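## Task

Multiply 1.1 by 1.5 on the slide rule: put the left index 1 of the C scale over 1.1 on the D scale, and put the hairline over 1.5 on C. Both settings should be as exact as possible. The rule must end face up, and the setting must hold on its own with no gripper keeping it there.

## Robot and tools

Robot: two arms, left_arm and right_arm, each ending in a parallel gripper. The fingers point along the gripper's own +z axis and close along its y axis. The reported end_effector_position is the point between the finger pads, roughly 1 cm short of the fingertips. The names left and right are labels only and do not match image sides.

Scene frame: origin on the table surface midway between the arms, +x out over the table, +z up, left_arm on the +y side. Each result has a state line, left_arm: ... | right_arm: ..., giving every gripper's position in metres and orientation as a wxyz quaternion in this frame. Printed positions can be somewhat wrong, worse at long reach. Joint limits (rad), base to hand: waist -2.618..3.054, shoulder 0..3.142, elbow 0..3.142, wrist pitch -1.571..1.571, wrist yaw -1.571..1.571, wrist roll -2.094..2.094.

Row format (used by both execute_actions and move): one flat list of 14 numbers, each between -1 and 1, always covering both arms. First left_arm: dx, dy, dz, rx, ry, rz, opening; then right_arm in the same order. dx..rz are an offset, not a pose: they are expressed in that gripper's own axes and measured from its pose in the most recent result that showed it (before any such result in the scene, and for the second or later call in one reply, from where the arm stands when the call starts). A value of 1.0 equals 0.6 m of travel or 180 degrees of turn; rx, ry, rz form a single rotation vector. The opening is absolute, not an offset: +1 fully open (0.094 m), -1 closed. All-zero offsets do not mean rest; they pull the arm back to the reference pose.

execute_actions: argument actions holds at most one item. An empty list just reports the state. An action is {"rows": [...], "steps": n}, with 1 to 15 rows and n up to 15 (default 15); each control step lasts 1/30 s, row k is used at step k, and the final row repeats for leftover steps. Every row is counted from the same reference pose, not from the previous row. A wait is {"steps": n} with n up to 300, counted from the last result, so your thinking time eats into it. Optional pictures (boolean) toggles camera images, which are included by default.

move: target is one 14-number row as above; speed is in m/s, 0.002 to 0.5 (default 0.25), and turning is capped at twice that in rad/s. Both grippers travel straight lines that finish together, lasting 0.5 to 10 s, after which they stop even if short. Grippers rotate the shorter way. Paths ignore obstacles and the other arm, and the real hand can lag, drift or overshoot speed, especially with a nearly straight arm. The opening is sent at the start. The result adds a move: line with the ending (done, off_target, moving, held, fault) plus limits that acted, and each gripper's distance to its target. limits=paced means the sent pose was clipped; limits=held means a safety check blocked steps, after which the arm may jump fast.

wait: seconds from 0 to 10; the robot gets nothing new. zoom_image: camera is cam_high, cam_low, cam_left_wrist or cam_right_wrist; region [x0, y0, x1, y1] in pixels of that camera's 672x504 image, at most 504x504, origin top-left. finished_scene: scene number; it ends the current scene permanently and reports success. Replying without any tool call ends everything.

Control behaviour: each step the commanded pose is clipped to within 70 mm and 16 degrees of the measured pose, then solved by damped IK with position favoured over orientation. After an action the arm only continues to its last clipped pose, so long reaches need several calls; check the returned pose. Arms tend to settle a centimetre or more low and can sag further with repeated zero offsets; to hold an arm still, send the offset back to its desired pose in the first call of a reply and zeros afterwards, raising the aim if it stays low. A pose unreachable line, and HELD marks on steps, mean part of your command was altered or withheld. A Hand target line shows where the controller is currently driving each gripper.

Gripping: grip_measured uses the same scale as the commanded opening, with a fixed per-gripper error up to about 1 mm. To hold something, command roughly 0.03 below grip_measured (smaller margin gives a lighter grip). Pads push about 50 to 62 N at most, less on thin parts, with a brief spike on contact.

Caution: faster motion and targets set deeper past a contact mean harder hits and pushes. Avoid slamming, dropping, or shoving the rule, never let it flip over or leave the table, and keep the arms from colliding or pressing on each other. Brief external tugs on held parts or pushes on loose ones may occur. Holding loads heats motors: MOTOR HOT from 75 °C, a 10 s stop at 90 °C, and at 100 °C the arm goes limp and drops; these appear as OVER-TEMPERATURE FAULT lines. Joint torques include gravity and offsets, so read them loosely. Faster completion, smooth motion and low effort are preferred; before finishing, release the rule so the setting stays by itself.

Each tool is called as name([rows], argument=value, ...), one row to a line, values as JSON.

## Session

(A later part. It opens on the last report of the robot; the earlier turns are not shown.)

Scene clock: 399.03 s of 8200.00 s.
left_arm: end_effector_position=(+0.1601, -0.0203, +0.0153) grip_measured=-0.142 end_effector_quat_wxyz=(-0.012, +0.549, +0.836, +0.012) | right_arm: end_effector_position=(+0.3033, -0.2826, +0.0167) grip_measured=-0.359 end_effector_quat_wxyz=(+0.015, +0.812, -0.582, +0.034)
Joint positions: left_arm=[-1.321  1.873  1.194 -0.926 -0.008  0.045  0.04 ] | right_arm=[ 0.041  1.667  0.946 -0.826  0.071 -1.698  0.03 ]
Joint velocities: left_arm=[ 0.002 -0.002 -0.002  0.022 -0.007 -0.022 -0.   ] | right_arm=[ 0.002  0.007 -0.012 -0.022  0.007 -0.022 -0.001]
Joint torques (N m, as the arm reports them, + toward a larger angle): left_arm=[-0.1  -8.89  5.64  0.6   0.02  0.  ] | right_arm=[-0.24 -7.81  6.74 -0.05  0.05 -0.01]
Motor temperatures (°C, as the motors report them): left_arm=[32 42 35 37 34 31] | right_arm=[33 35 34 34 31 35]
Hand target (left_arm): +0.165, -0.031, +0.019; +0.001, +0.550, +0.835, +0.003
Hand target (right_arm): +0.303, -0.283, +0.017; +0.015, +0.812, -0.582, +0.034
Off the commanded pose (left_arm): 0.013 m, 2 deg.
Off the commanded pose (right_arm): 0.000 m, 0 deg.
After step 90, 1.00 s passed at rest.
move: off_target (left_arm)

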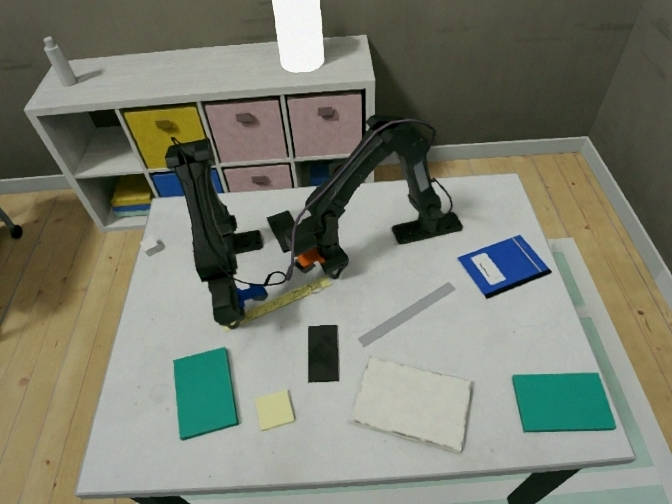

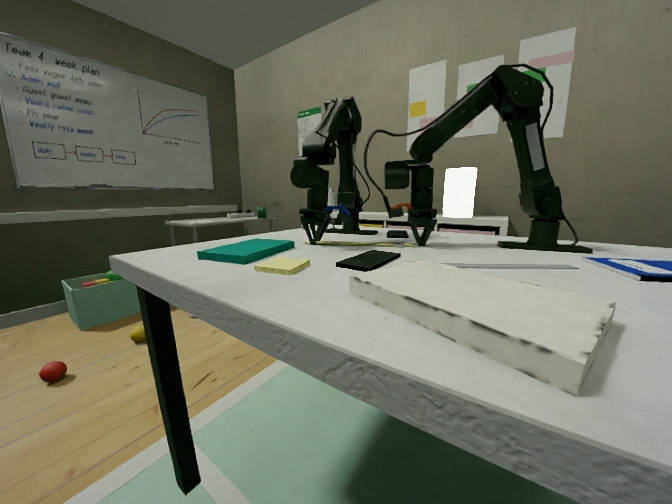

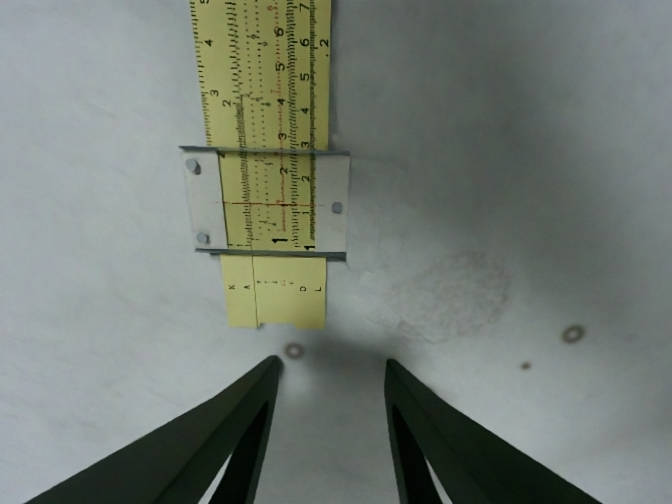

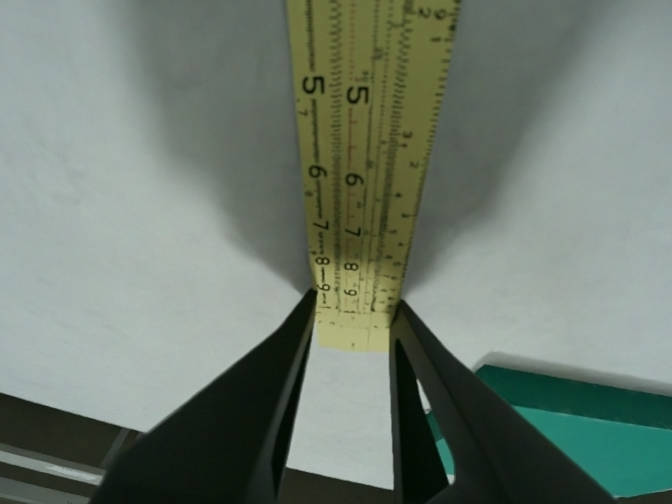

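move(target=[-0.035,0,-0.010,0,-0.01,0,-0.24,0,0,0,0,0,0,-0.38], speed=0.012)

zoom_image(camera="cam_left_wrist", region=[190,160,390,380])

Scene clock: 404.07 s of 8200.00 s.
left_arm: end_effector_position=(+0.1660, -0.0323, +0.0154) grip_measured=-0.238 end_effector_quat_wxyz=(-0.007, +0.549, +0.836, +0.009) | right_arm: end_effector_position=(+0.3033, -0.2826, +0.0167) grip_measured=-0.359 end_effector_quat_wxyz=(+0.015, +0.812, -0.582, +0.034)
Joint positions: left_arm=[-1.321  1.908  1.243 -0.927 -0.008  0.045  0.036] | right_arm=[ 0.041  1.667  0.946 -0.826  0.071 -1.698  0.03 ]
Joint velocities: left_arm=[-0.022 -0.002  0.012  0.051  0.022 -0.007 -0.001] | right_arm=[ 0.007  0.007  0.012 -0.007 -0.081  0.081 -0.   ]
Joint torques (N m, as the arm reports them, + toward a larger angle): left_arm=[-0.09 -9.67  5.57  0.47  0.04 -0.03] | right_arm=[-0.25 -7.47  6.58 -0.03  0.08 -0.03]
Motor temperatures (°C, as the motors report them): left_arm=[32 42 35 37 34 31] | right_arm=[33 35 34 34 31 35]
Hand target (left_arm): +0.169, -0.040, +0.021; +0.001, +0.549, +0.836, +0.003
Hand target (right_arm): +0.303, -0.283, +0.017; +0.015, +0.812, -0.582, +0.034
Off the commanded pose (left_arm): 0.009 m, 1 deg.
Off the commanded pose (right_arm): 0.000 m, 0 deg.
move: done

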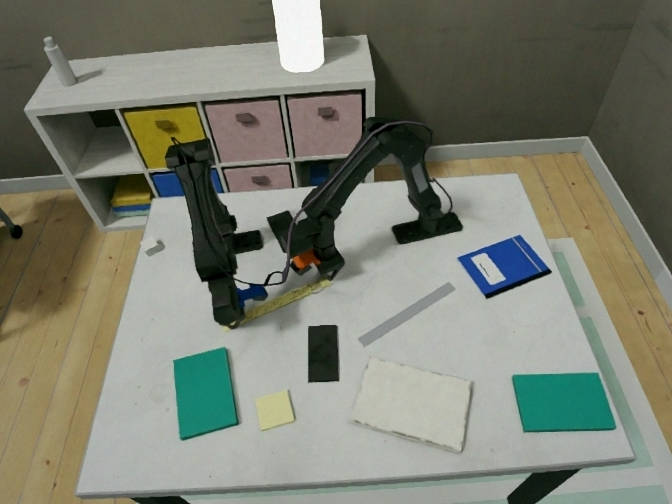

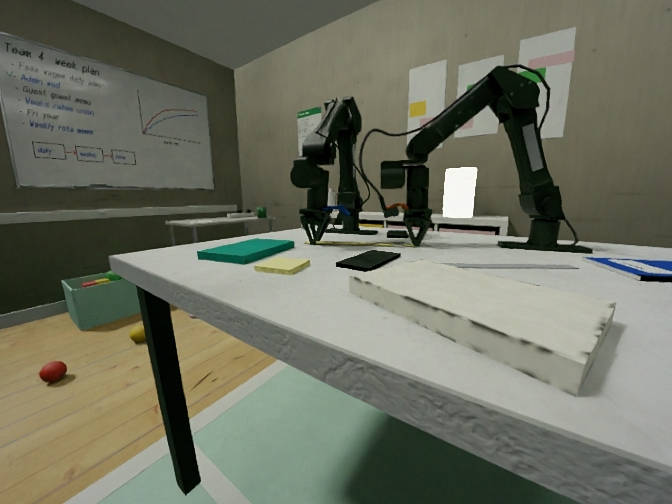

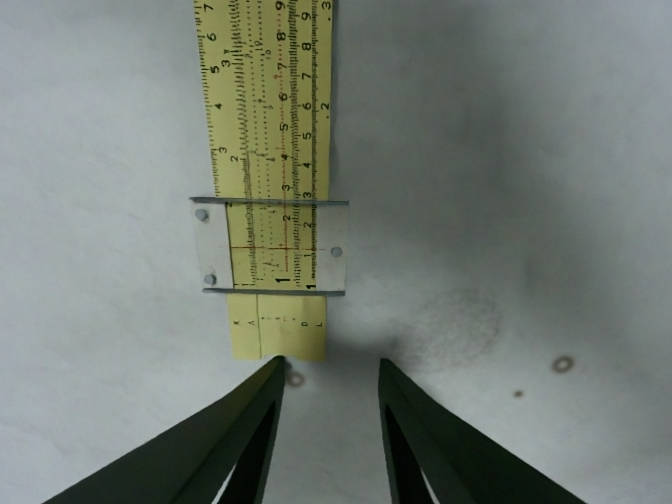

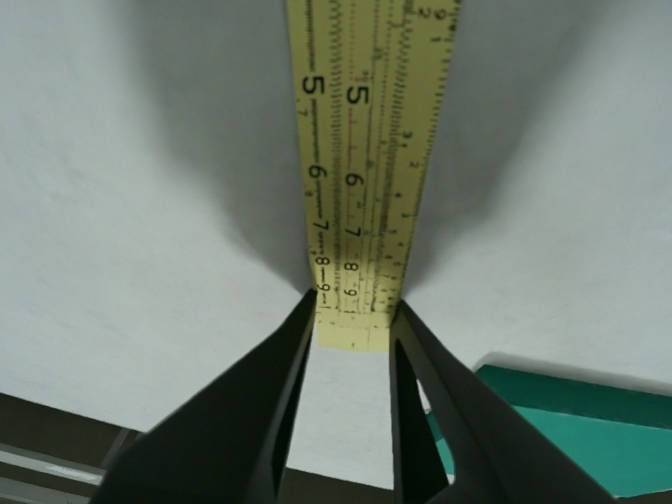

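Region (190, 160, 390, 380) of cam_left_wrist's 672x504 image, scaled by 2.291, with more detail than that image has; it fills the left 458 columns of this view, and the rest is white.

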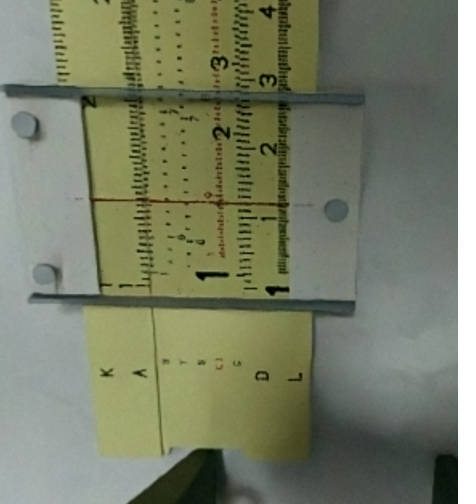

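move(target=[-0.03,0,-0.010,0,-0.008,0,-0.24,0,0,0,0,0,0,-0.38], speed=0.01)

zoom_image(camera="cam_left_wrist", region=[190,160,390,380])

Scene clock: 407.87 s of 8200.00 s.
left_arm: end_effector_position=(+0.1667, -0.0337, +0.0153) grip_measured=-0.238 end_effector_quat_wxyz=(-0.018, +0.549, +0.836, +0.016) | right_arm: end_effector_position=(+0.3035, -0.2835, +0.0168) grip_measured=-0.359 end_effector_quat_wxyz=(+0.017, +0.812, -0.582, +0.036)
Joint positions: left_arm=[-1.321  1.937  1.281 -0.963 -0.008  0.045  0.036] | right_arm=[ 0.041  1.667  0.946 -0.826  0.076 -1.698  0.03 ]
Joint velocities: left_arm=[ 0.002  0.002 -0.012 -0.007 -0.037 -0.022 -0.   ] | right_arm=[-0.002  0.017  0.012  0.007 -0.007 -0.007  0.   ]
Joint torques (N m, as the arm reports them, + toward a larger angle): left_arm=[-0.02 -9.83  5.73  0.68  0.01 -0.03] | right_arm=[-0.14 -7.56  6.62 -0.03  0.02  0.  ]
Motor temperatures (°C, as the motors report them): left_arm=[32 42 35 36 34 31] | right_arm=[33 35 34 34 31 35]
Hand target (left_arm): +0.173, -0.048, +0.022; +0.004, +0.549, +0.836, +0.002
Hand target (right_arm): +0.303, -0.283, +0.017; +0.015, +0.812, -0.582, +0.034
Off the commanded pose (left_arm): 0.018 m, 3 deg.
Off the commanded pose (right_arm): 0.001 m, 0 deg.
move: off_target (left_arm)

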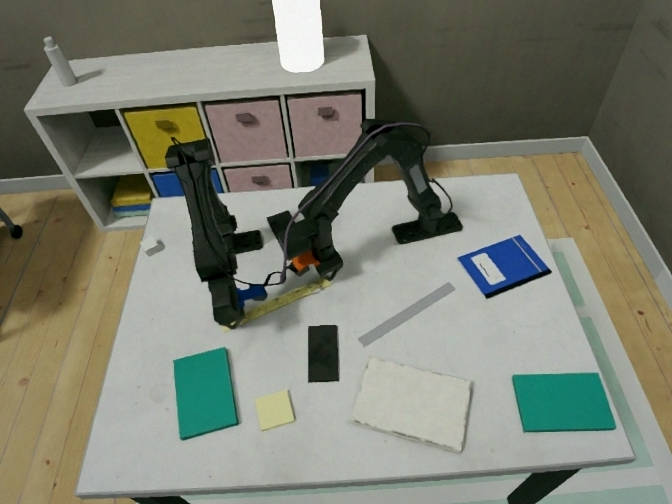

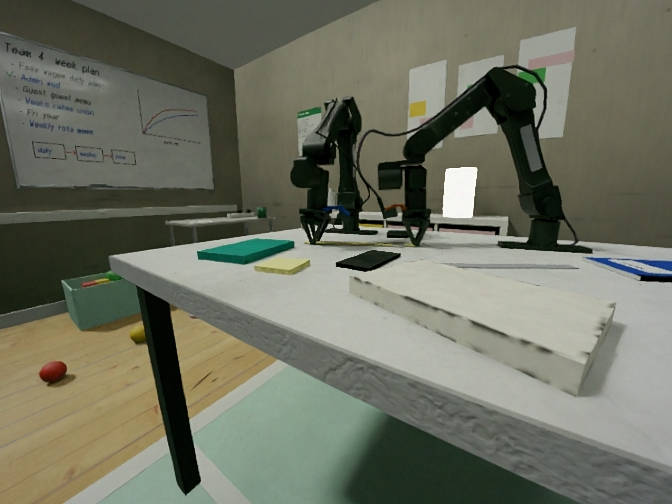

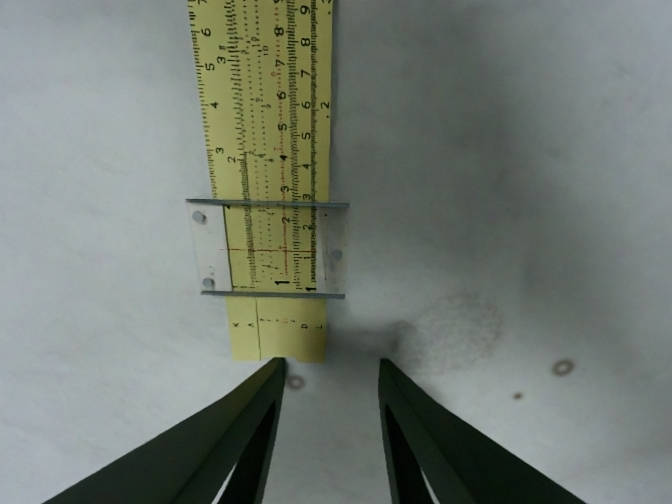

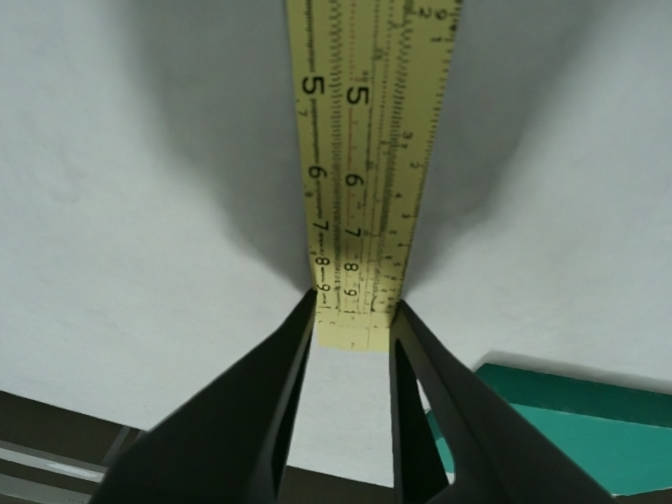

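Region (190, 160, 390, 380) of cam_left_wrist's 672x504 image, scaled by 2.291, with more detail than that image has; it fills the left 458 columns of this view, and the rest is white.

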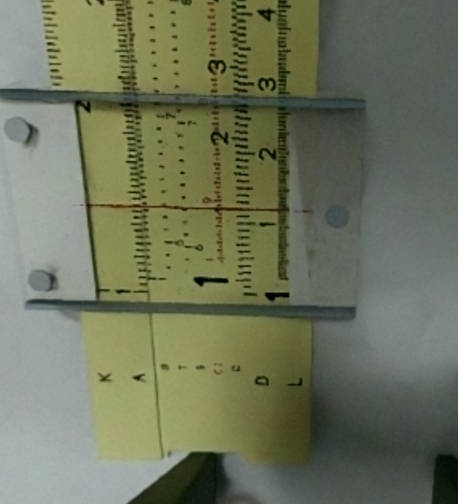

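move(target=[-0.03,0,-0.010,0,-0.015,0,-0.24,0,0,0,0,0,0,-0.355], speed=0.01)

zoom_image(camera="cam_left_wrist", region=[190,160,390,380])

Scene clock: 416.27 s of 8200.00 s.
left_arm: end_effector_position=(+0.1670, -0.0344, +0.0147) grip_measured=-0.238 end_effector_quat_wxyz=(-0.022, +0.549, +0.835, +0.018) | right_arm: end_effector_position=(+0.3037, -0.2845, +0.0168) grip_measured=-0.347 end_effector_quat_wxyz=(+0.019, +0.812, -0.582, +0.038)
Joint positions: left_arm=[-1.321  1.948  1.294 -0.973 -0.008  0.045  0.036] | right_arm=[ 0.041  1.667  0.946 -0.826  0.082 -1.698  0.031]
Joint velocities: left_arm=[-0.012 -0.007 -0.007 -0.066 -0.081 -0.007  0.001] | right_arm=[ 0.002 -0.007  0.012  0.007  0.007 -0.022 -0.   ]
Joint torques (N m, as the arm reports them, + toward a larger angle): left_arm=[  0.04 -10.01   5.86   0.71   0.     0.  ] | right_arm=[ 0.26 -7.67  6.61 -0.05 -0.01 -0.06]
Motor temperatures (°C, as the motors report them): left_arm=[32 42 35 36 34 31] | right_arm=[33 35 34 34 31 35]
Hand target (left_arm): +0.174, -0.050, +0.021; +0.001, +0.549, +0.836, +0.003
Hand target (right_arm): +0.304, -0.284, +0.017; +0.017, +0.812, -0.582, +0.036
Off the commanded pose (left_arm): 0.018 m, 3 deg.
Off the commanded pose (right_arm): 0.001 m, 0 deg.
After step 90, 2.83 s passed at rest.
move: off_target (left_arm)

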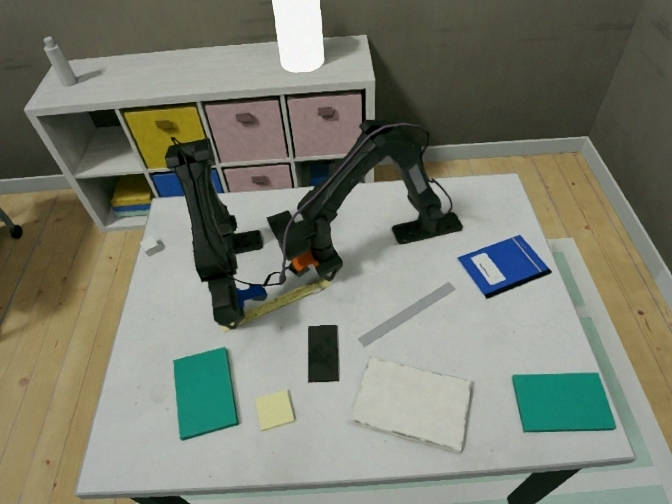

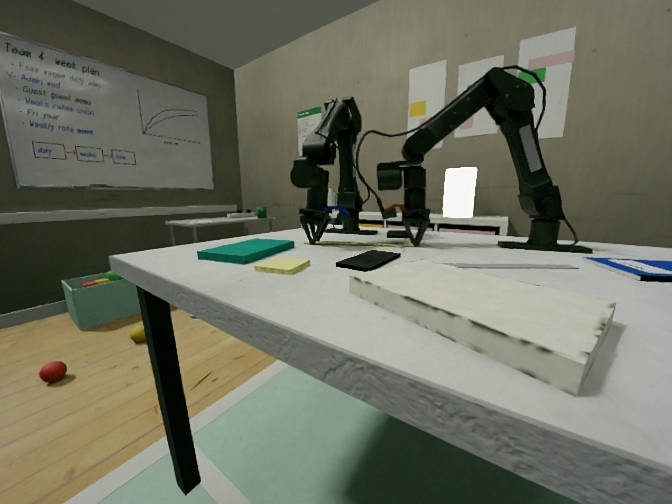

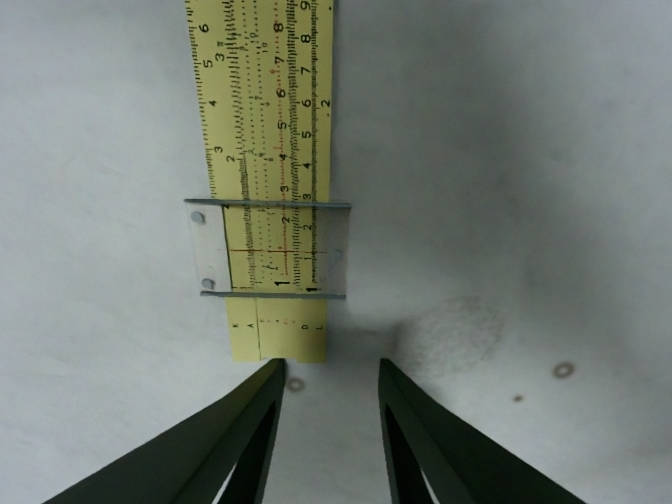

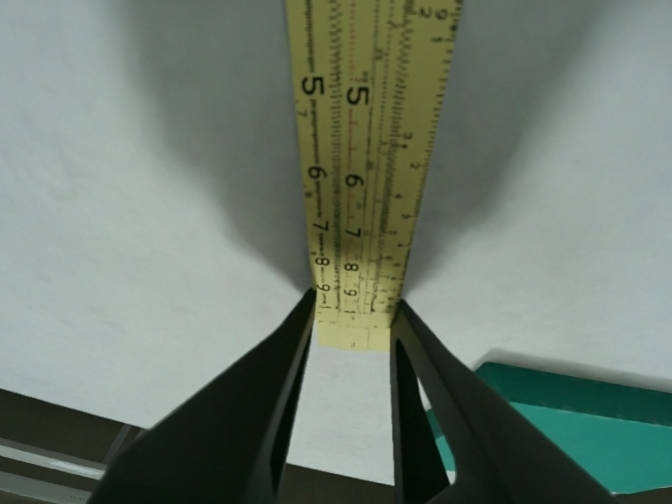

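Region (190, 160, 390, 380) of cam_left_wrist's 672x504 image, scaled by 2.291, with more detail than that image has; it fills the left 458 columns of this view, and the rest is white.

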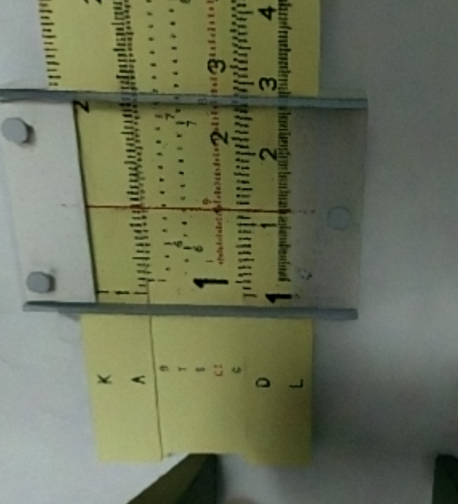

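move(target=[-0.048,0,-0.010,0,-0.02,0,-0.24,0,0,0,0,0,0,-0.375], speed=0.01)

zoom_image(camera="cam_left_wrist", region=[190,160,390,380])

Scene clock: 423.60 s of 8200.00 s.
left_arm: end_effector_position=(+0.1685, -0.0376, +0.0145) grip_measured=-0.238 end_effector_quat_wxyz=(-0.032, +0.549, +0.835, +0.024) | right_arm: end_effector_position=(+0.3043, -0.2875, +0.0171) grip_measured=-0.357 end_effector_quat_wxyz=(+0.025, +0.812, -0.582, +0.044)
Joint positions: left_arm=[-1.321  1.98   1.338 -1.007 -0.008  0.045  0.036] | right_arm=[ 0.041  1.667  0.946 -0.826  0.099 -1.698  0.03 ]
Joint velocities: left_arm=[ 0.002 -0.007 -0.002 -0.066 -0.022 -0.022 -0.001] | right_arm=[ 0.002 -0.012 -0.007  0.037  0.066  0.007 -0.   ]
Joint torques (N m, as the arm reports them, + toward a larger angle): left_arm=[  0.05 -10.16   6.03   0.98   0.    -0.01] | right_arm=[ 0.15 -7.76  6.53 -0.04 -0.09  0.02]
Motor temperatures (°C, as the motors report them): left_arm=[32 42 35 36 34 31] | right_arm=[33 35 34 34 31 35]
Hand target (left_arm): +0.179, -0.060, +0.021; +0.004, +0.549, +0.836, +0.001
Hand target (right_arm): +0.304, -0.285, +0.017; +0.019, +0.812, -0.582, +0.038
Off the commanded pose (left_arm): 0.026 m, 5 deg.
Off the commanded pose (right_arm): 0.003 m, 1 deg.
After step 90, 0.97 s passed at rest.
move: off_target (left_arm)

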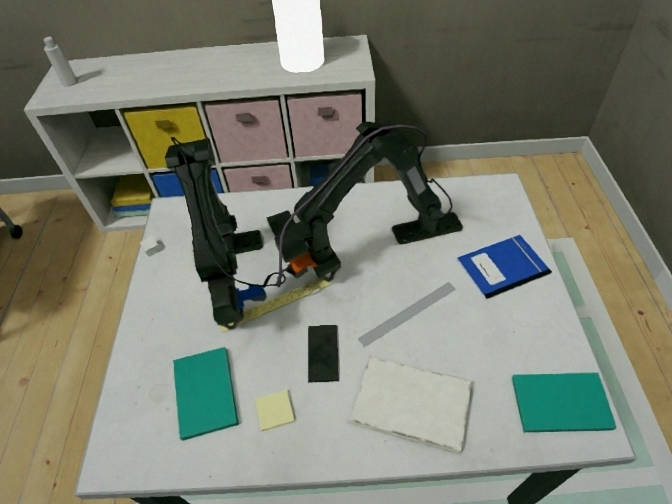

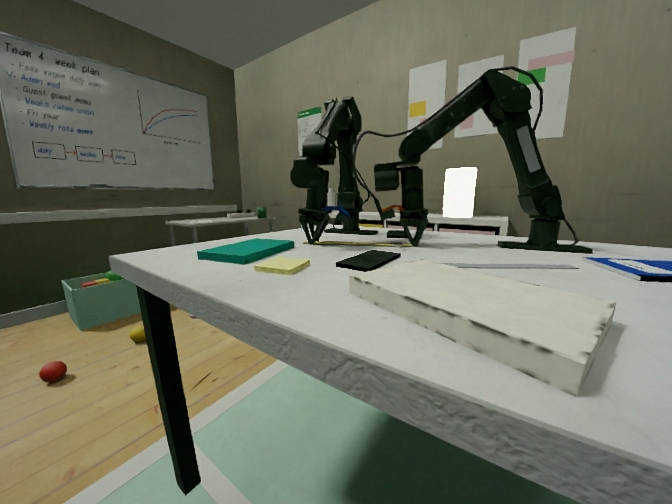

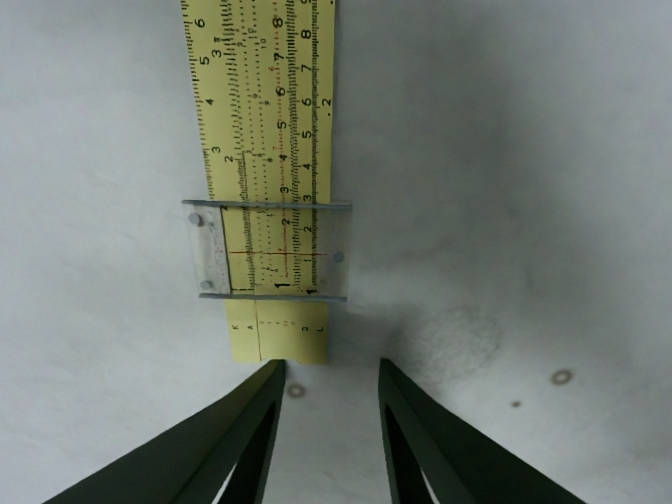

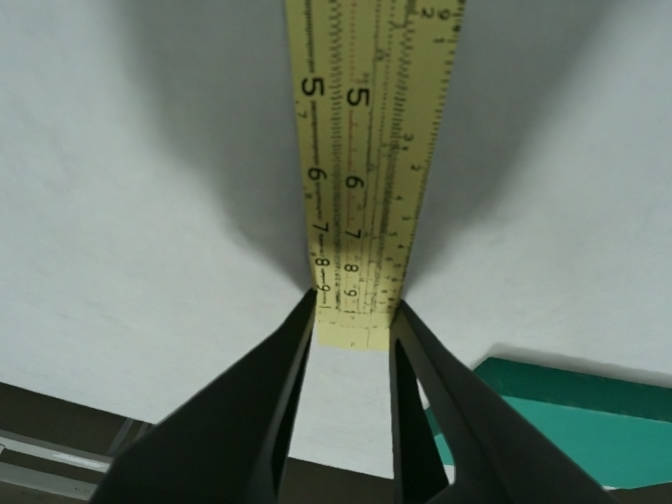

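Region (190, 160, 390, 380) of cam_left_wrist's 672x504 image, scaled by 2.291, with more detail than that image has; it fills the left 458 columns of this view, and the rest is white.

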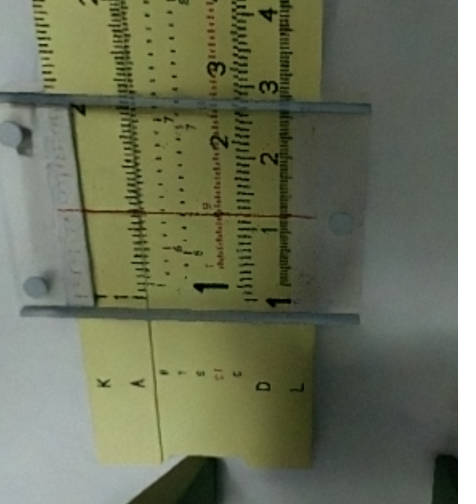

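move(target=[0.004,0,-0.010,0,-0.025,0,-0.37,0,0,0,0,0,0,-0.375], speed=0.02)

move(target=[-0.04,0,-0.010,0,0,0,-0.37,0,0,0,0,0,0,-0.375], speed=0.01)

zoom_image(camera="cam_left_wrist", region=[190,160,390,380])

Scene clock: 430.60 s of 8200.00 s.
left_arm: end_effector_position=(+0.1669, -0.0342, +0.0137) grip_measured=-0.368 end_effector_quat_wxyz=(-0.010, +0.549, +0.836, +0.011) | right_arm: end_effector_position=(+0.3043, -0.2876, +0.0171) grip_measured=-0.357 end_effector_quat_wxyz=(+0.025, +0.812, -0.582, +0.044)
Joint positions: left_arm=[-1.321  1.924  1.257 -0.932 -0.008  0.045  0.03 ] | right_arm=[ 0.041  1.667  0.946 -0.826  0.099 -1.698  0.03 ]
Joint velocities: left_arm=[ 0.007 -0.007  0.012 -0.007 -0.007  0.007 -0.001] | right_arm=[-0.002  0.007  0.012 -0.022 -0.007  0.051 -0.001]
Joint torques (N m, as the arm reports them, + toward a larger angle): left_arm=[  0.29 -12.26   2.79   0.6    0.06   0.01] | right_arm=[-0.07 -7.88  6.67 -0.07  0.06  0.05]
Motor temperatures (°C, as the motors report them): left_arm=[32 42 35 36 34 31] | right_arm=[33 35 35 34 31 35]
Hand target (left_arm): +0.168, -0.036, +0.020; +0.001, +0.549, +0.836, +0.003
Hand target (right_arm): +0.304, -0.287, +0.017; +0.025, +0.812, -0.582, +0.044
Off the commanded pose (left_arm): 0.007 m, 2 deg.
Off the commanded pose (right_arm): 0.000 m, 0 deg.
After step 90, 1.80 s passed at rest.
move: done

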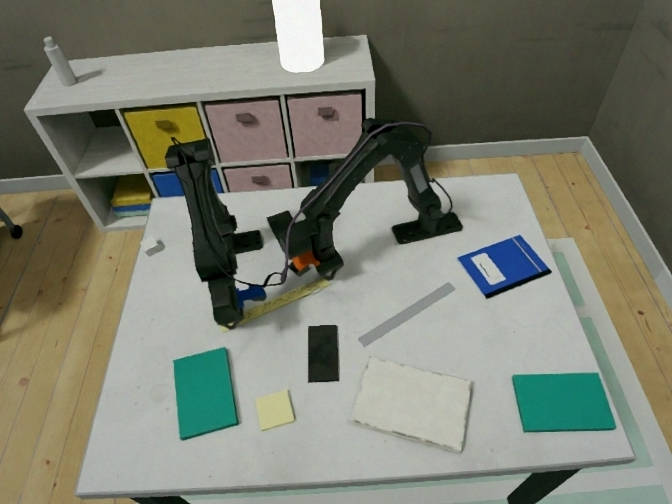

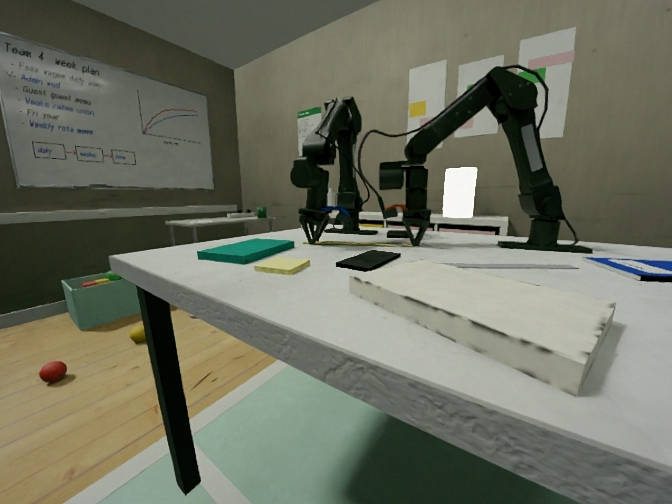

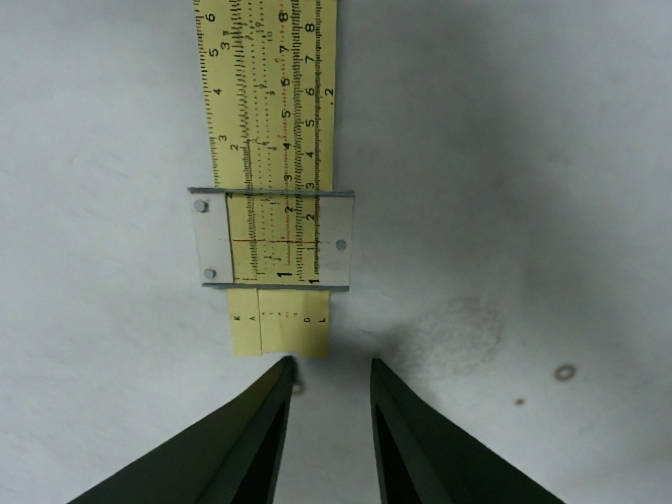

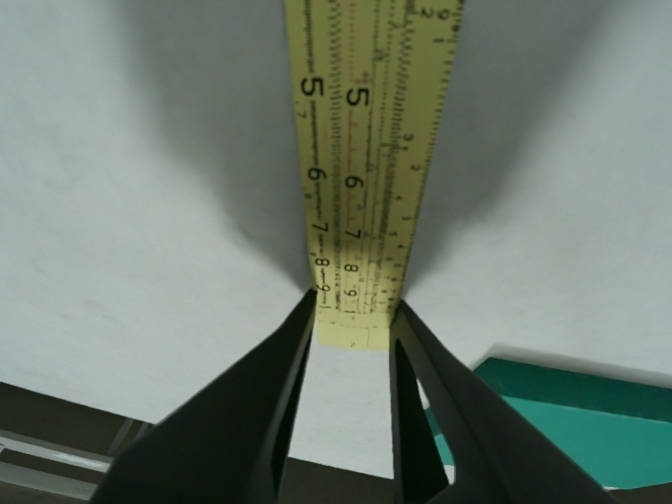

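Scene clock: 433.30 s of 8200.00 s.
left_arm: end_effector_position=(+0.1689, -0.0383, +0.0147) grip_measured=-0.368 end_effector_quat_wxyz=(-0.037, +0.548, +0.835, +0.027) | right_arm: end_effector_position=(+0.3045, -0.2884, +0.0172) grip_measured=-0.357 end_effector_quat_wxyz=(+0.027, +0.812, -0.582, +0.046)
Joint positions: left_arm=[-1.321  1.994  1.358 -1.026 -0.008  0.045  0.03 ] | right_arm=[ 0.041  1.667  0.946 -0.826  0.104 -1.698  0.03 ]
Joint velocities: left_arm=[-0.002  0.012 -0.017  0.022  0.007 -0.007  0.002] | right_arm=[-0.007 -0.017 -0.017  0.095 -0.081 -0.007  0.   ]
Joint torques (N m, as the arm reports them, + toward a larger angle): left_arm=[ -0.07 -10.47   5.92   0.76  -0.03  -0.04] | right_arm=[-0.02 -7.84  6.75 -0.07  0.03  0.03]
Motor temperatures (°C, as the motors report them): left_arm=[32 42 35 36 34 31] | right_arm=[33 35 35 34 31 35]
Hand target (left_arm): +0.177, -0.056, +0.020; -0.010, +0.549, +0.836, +0.011
Hand target (right_arm): +0.304, -0.288, +0.017; +0.025, +0.812, -0.582, +0.044
Off the commanded pose (left_arm): 0.020 m, 4 deg.
Off the commanded pose (right_arm): 0.001 m, 0 deg.
move: off_target (left_arm)

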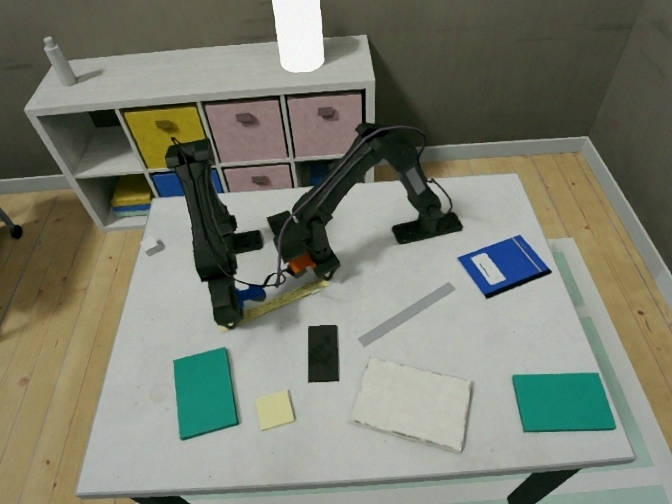

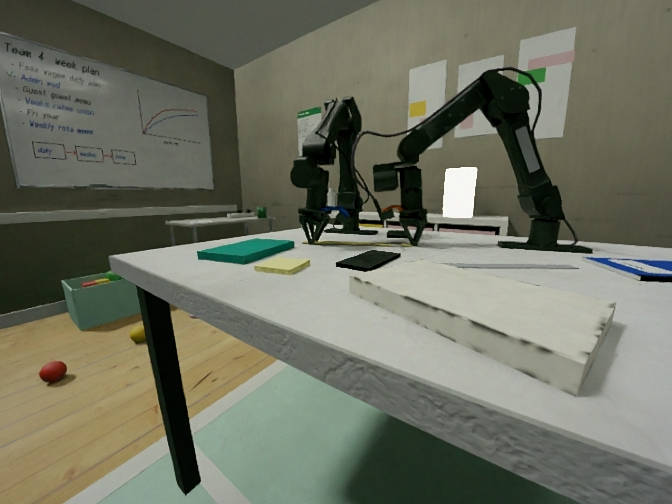

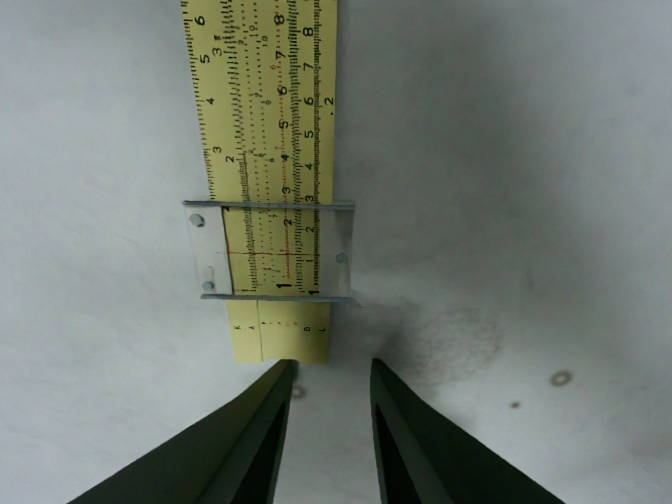

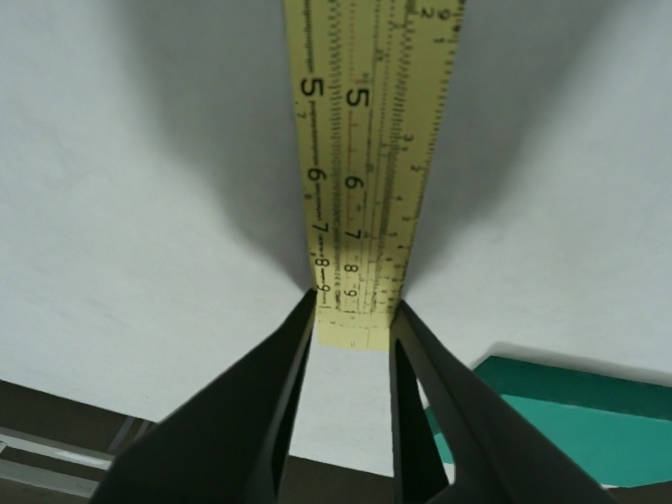

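Region (190, 160, 390, 380) of cam_left_wrist's 672x504 image, scaled by 2.291, with more detail than that image has; it fills the left 458 columns of this view, and the rest is white.

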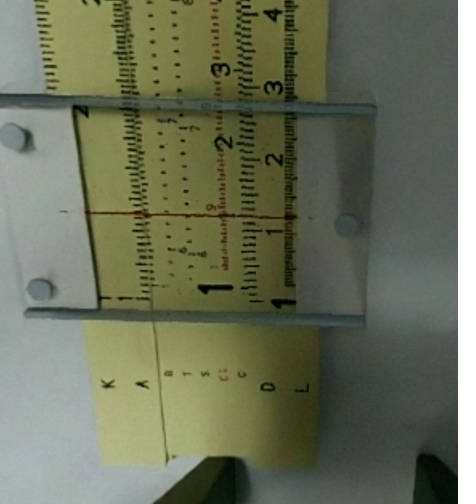

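move(target=[0.008,0,-0.004,-0.032,-0.03,0,-0.37,0,0,0,0,0,0,-0.375], speed=0.015)

zoom_image(camera="cam_left_wrist", region=[190,160,390,380])

Scene clock: 446.57 s of 8200.00 s.
left_arm: end_effector_position=(+0.1680, -0.0367, +0.0146) grip_measured=-0.368 end_effector_quat_wxyz=(+0.022, +0.549, +0.834, +0.039) | right_arm: end_effector_position=(+0.3045, -0.2885, +0.0172) grip_measured=-0.357 end_effector_quat_wxyz=(+0.027, +0.812, -0.582, +0.046)
Joint positions: left_arm=[-1.363  1.912  1.243 -0.907 -0.088  0.004  0.03 ] | right_arm=[ 0.041  1.667  0.946 -0.826  0.105 -1.698  0.03 ]
Joint velocities: left_arm=[-0.017 -0.012 -0.017  0.007 -0.066  0.007  0.001] | right_arm=[ 0.012 -0.002 -0.007  0.022 -0.037  0.022 -0.001]
Joint torques (N m, as the arm reports them, + toward a larger angle): left_arm=[ -0.87 -11.4    2.37   0.55  -0.28  -0.11] | right_arm=[ 0.12 -7.65  6.53 -0.11  0.1   0.01]
Motor temperatures (°C, as the motors report them): left_arm=[32 43 35 36 34 31] | right_arm=[33 35 35 34 31 35]
Hand target (left_arm): +0.167, -0.034, +0.017; +0.029, +0.550, +0.834, +0.044
Hand target (right_arm): +0.305, -0.288, +0.017; +0.027, +0.812, -0.582, +0.046
Off the commanded pose (left_arm): 0.004 m, 1 deg.
Off the commanded pose (right_arm): 0.000 m, 0 deg.
After step 90, 5.43 s passed at rest.
move: done

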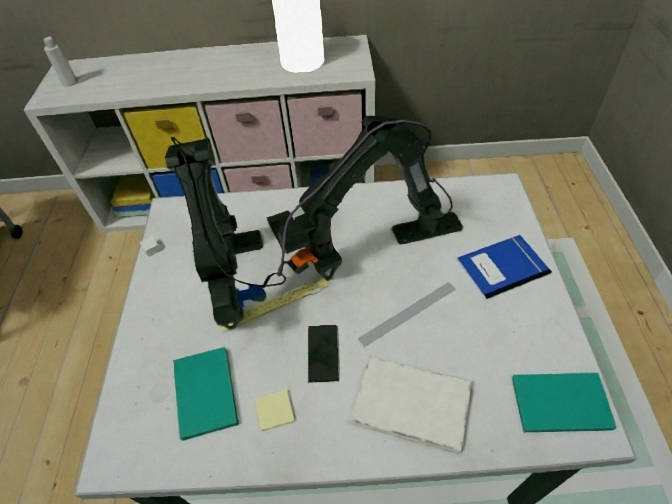

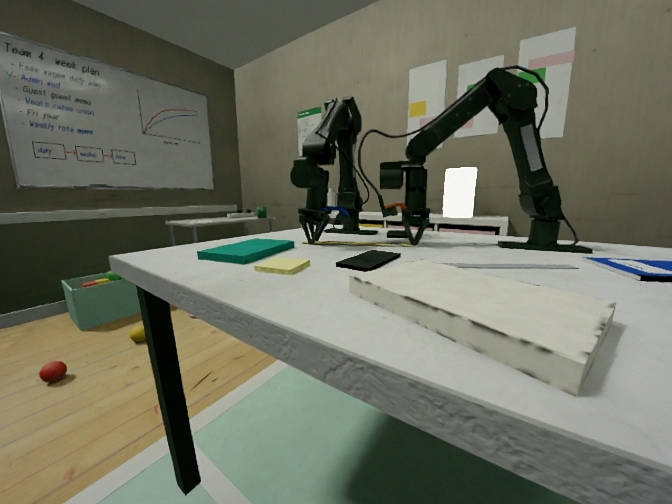

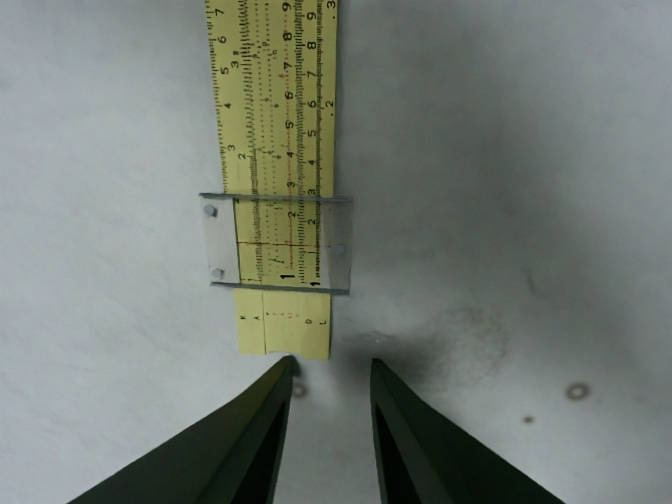

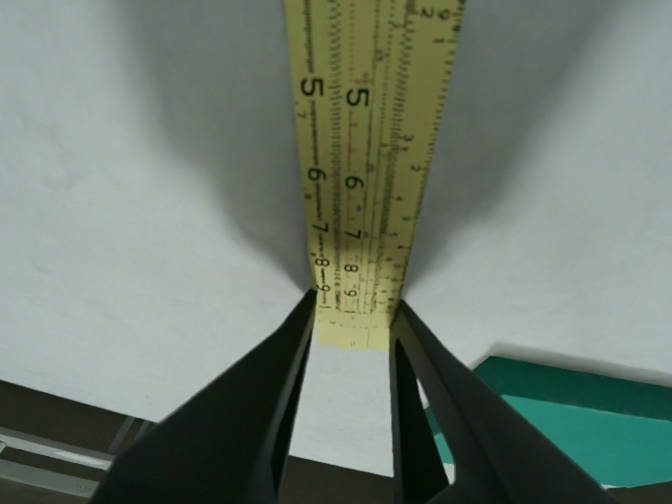

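Region (190, 160, 390, 380) of cam_left_wrist's 672x504 image, scaled by 2.291, with more detail than that image has; it fills the left 458 columns of this view, and the rest is white.

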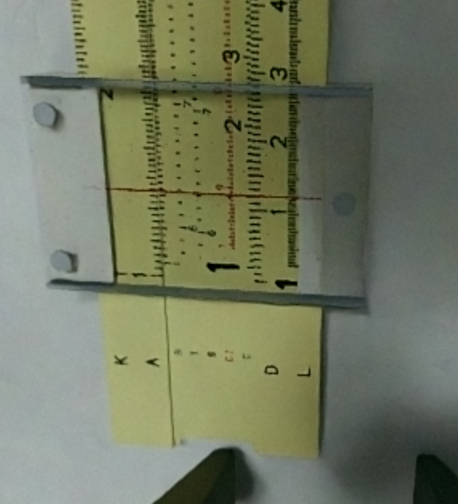

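move(target=[-0.035,0,-0.006,0,-0.005,0,-0.36,0,0,0,0,0,0,-0.375], speed=0.01)

zoom_image(camera="cam_left_wrist", region=[190,160,390,380])

Scene clock: 451.20 s of 8200.00 s.
left_arm: end_effector_position=(+0.1693, -0.0396, +0.0154) grip_measured=-0.362 end_effector_quat_wxyz=(+0.005, +0.550, +0.834, +0.049) | right_arm: end_effector_position=(+0.3045, -0.2886, +0.0172) grip_measured=-0.357 end_effector_quat_wxyz=(+0.027, +0.811, -0.582, +0.047)
Joint positions: left_arm=[-1.363  1.956  1.306 -0.966 -0.088  0.004  0.03 ] | right_arm=[ 0.041  1.667  0.946 -0.826  0.106 -1.698  0.03 ]
Joint velocities: left_arm=[-0.002 -0.002  0.002 -0.037  0.051  0.022 -0.001] | right_arm=[ 0.002  0.012 -0.007 -0.11   0.051  0.037 -0.001]
Joint torques (N m, as the arm reports them, + toward a larger angle): left_arm=[ 0.14 -9.54  5.77  0.84 -0.03  0.01] | right_arm=[-0.14 -7.72  6.72 -0.07  0.08  0.01]
Motor temperatures (°C, as the motors report them): left_arm=[32 43 35 36 34 31] | right_arm=[33 35 35 34 31 35]
Hand target (left_arm): +0.176, -0.055, +0.019; +0.028, +0.549, +0.834, +0.034
Hand target (right_arm): +0.305, -0.289, +0.017; +0.027, +0.812, -0.582, +0.046
Off the commanded pose (left_arm): 0.018 m, 3 deg.
Off the commanded pose (right_arm): 0.000 m, 0 deg.
move: off_target (left_arm)

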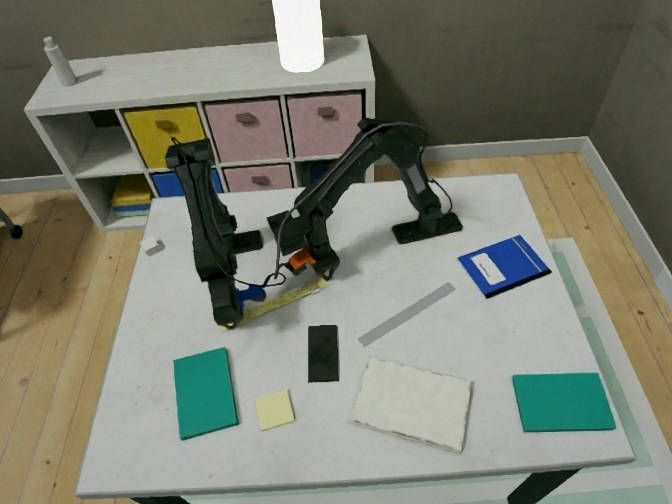

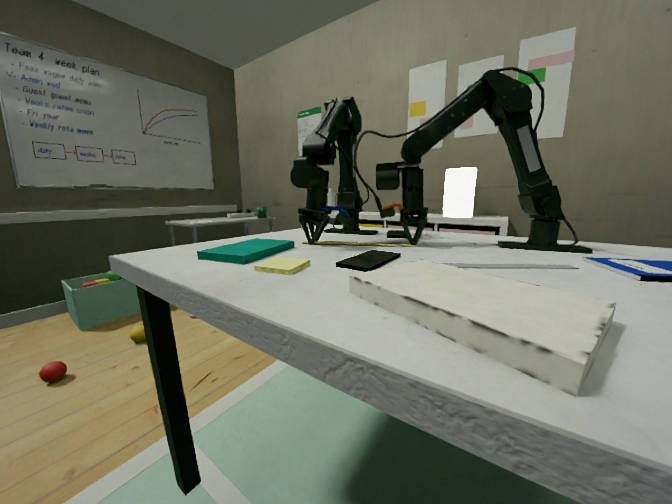

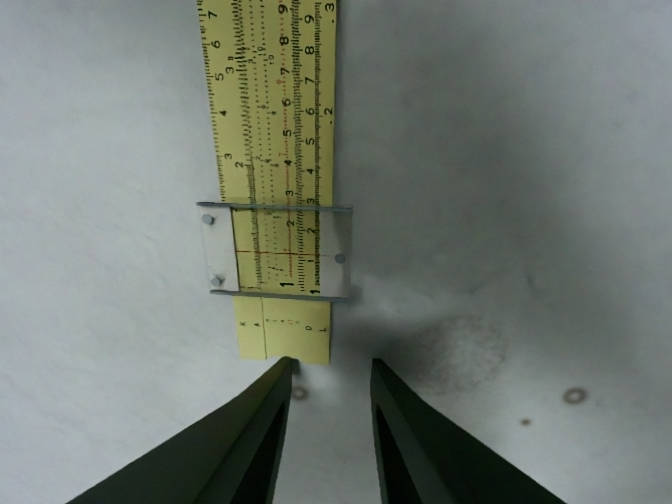

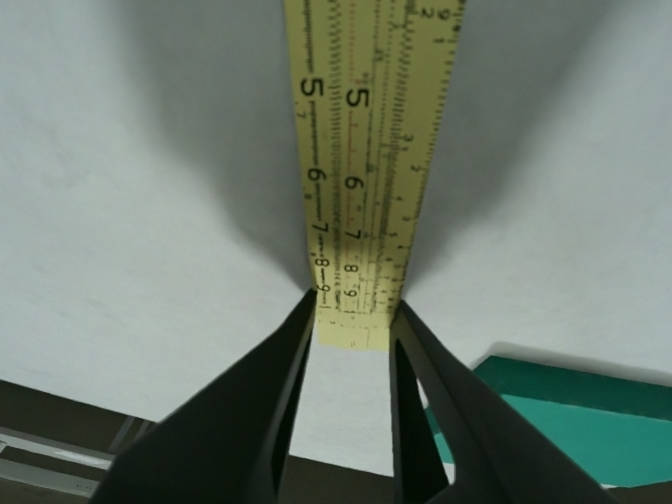

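Region (190, 160, 390, 380) of cam_left_wrist's 672x504 image, scaled by 2.291, with more detail than that image has; it fills the left 458 columns of this view, and the rest is white.

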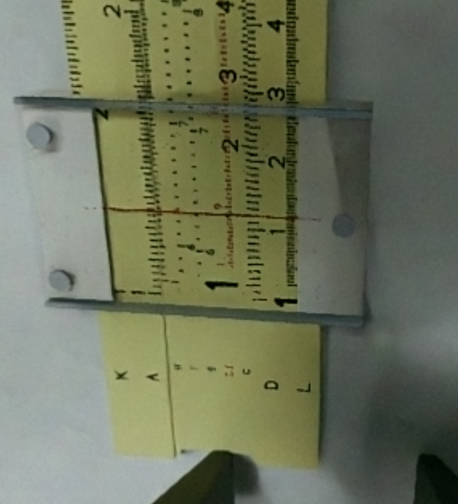

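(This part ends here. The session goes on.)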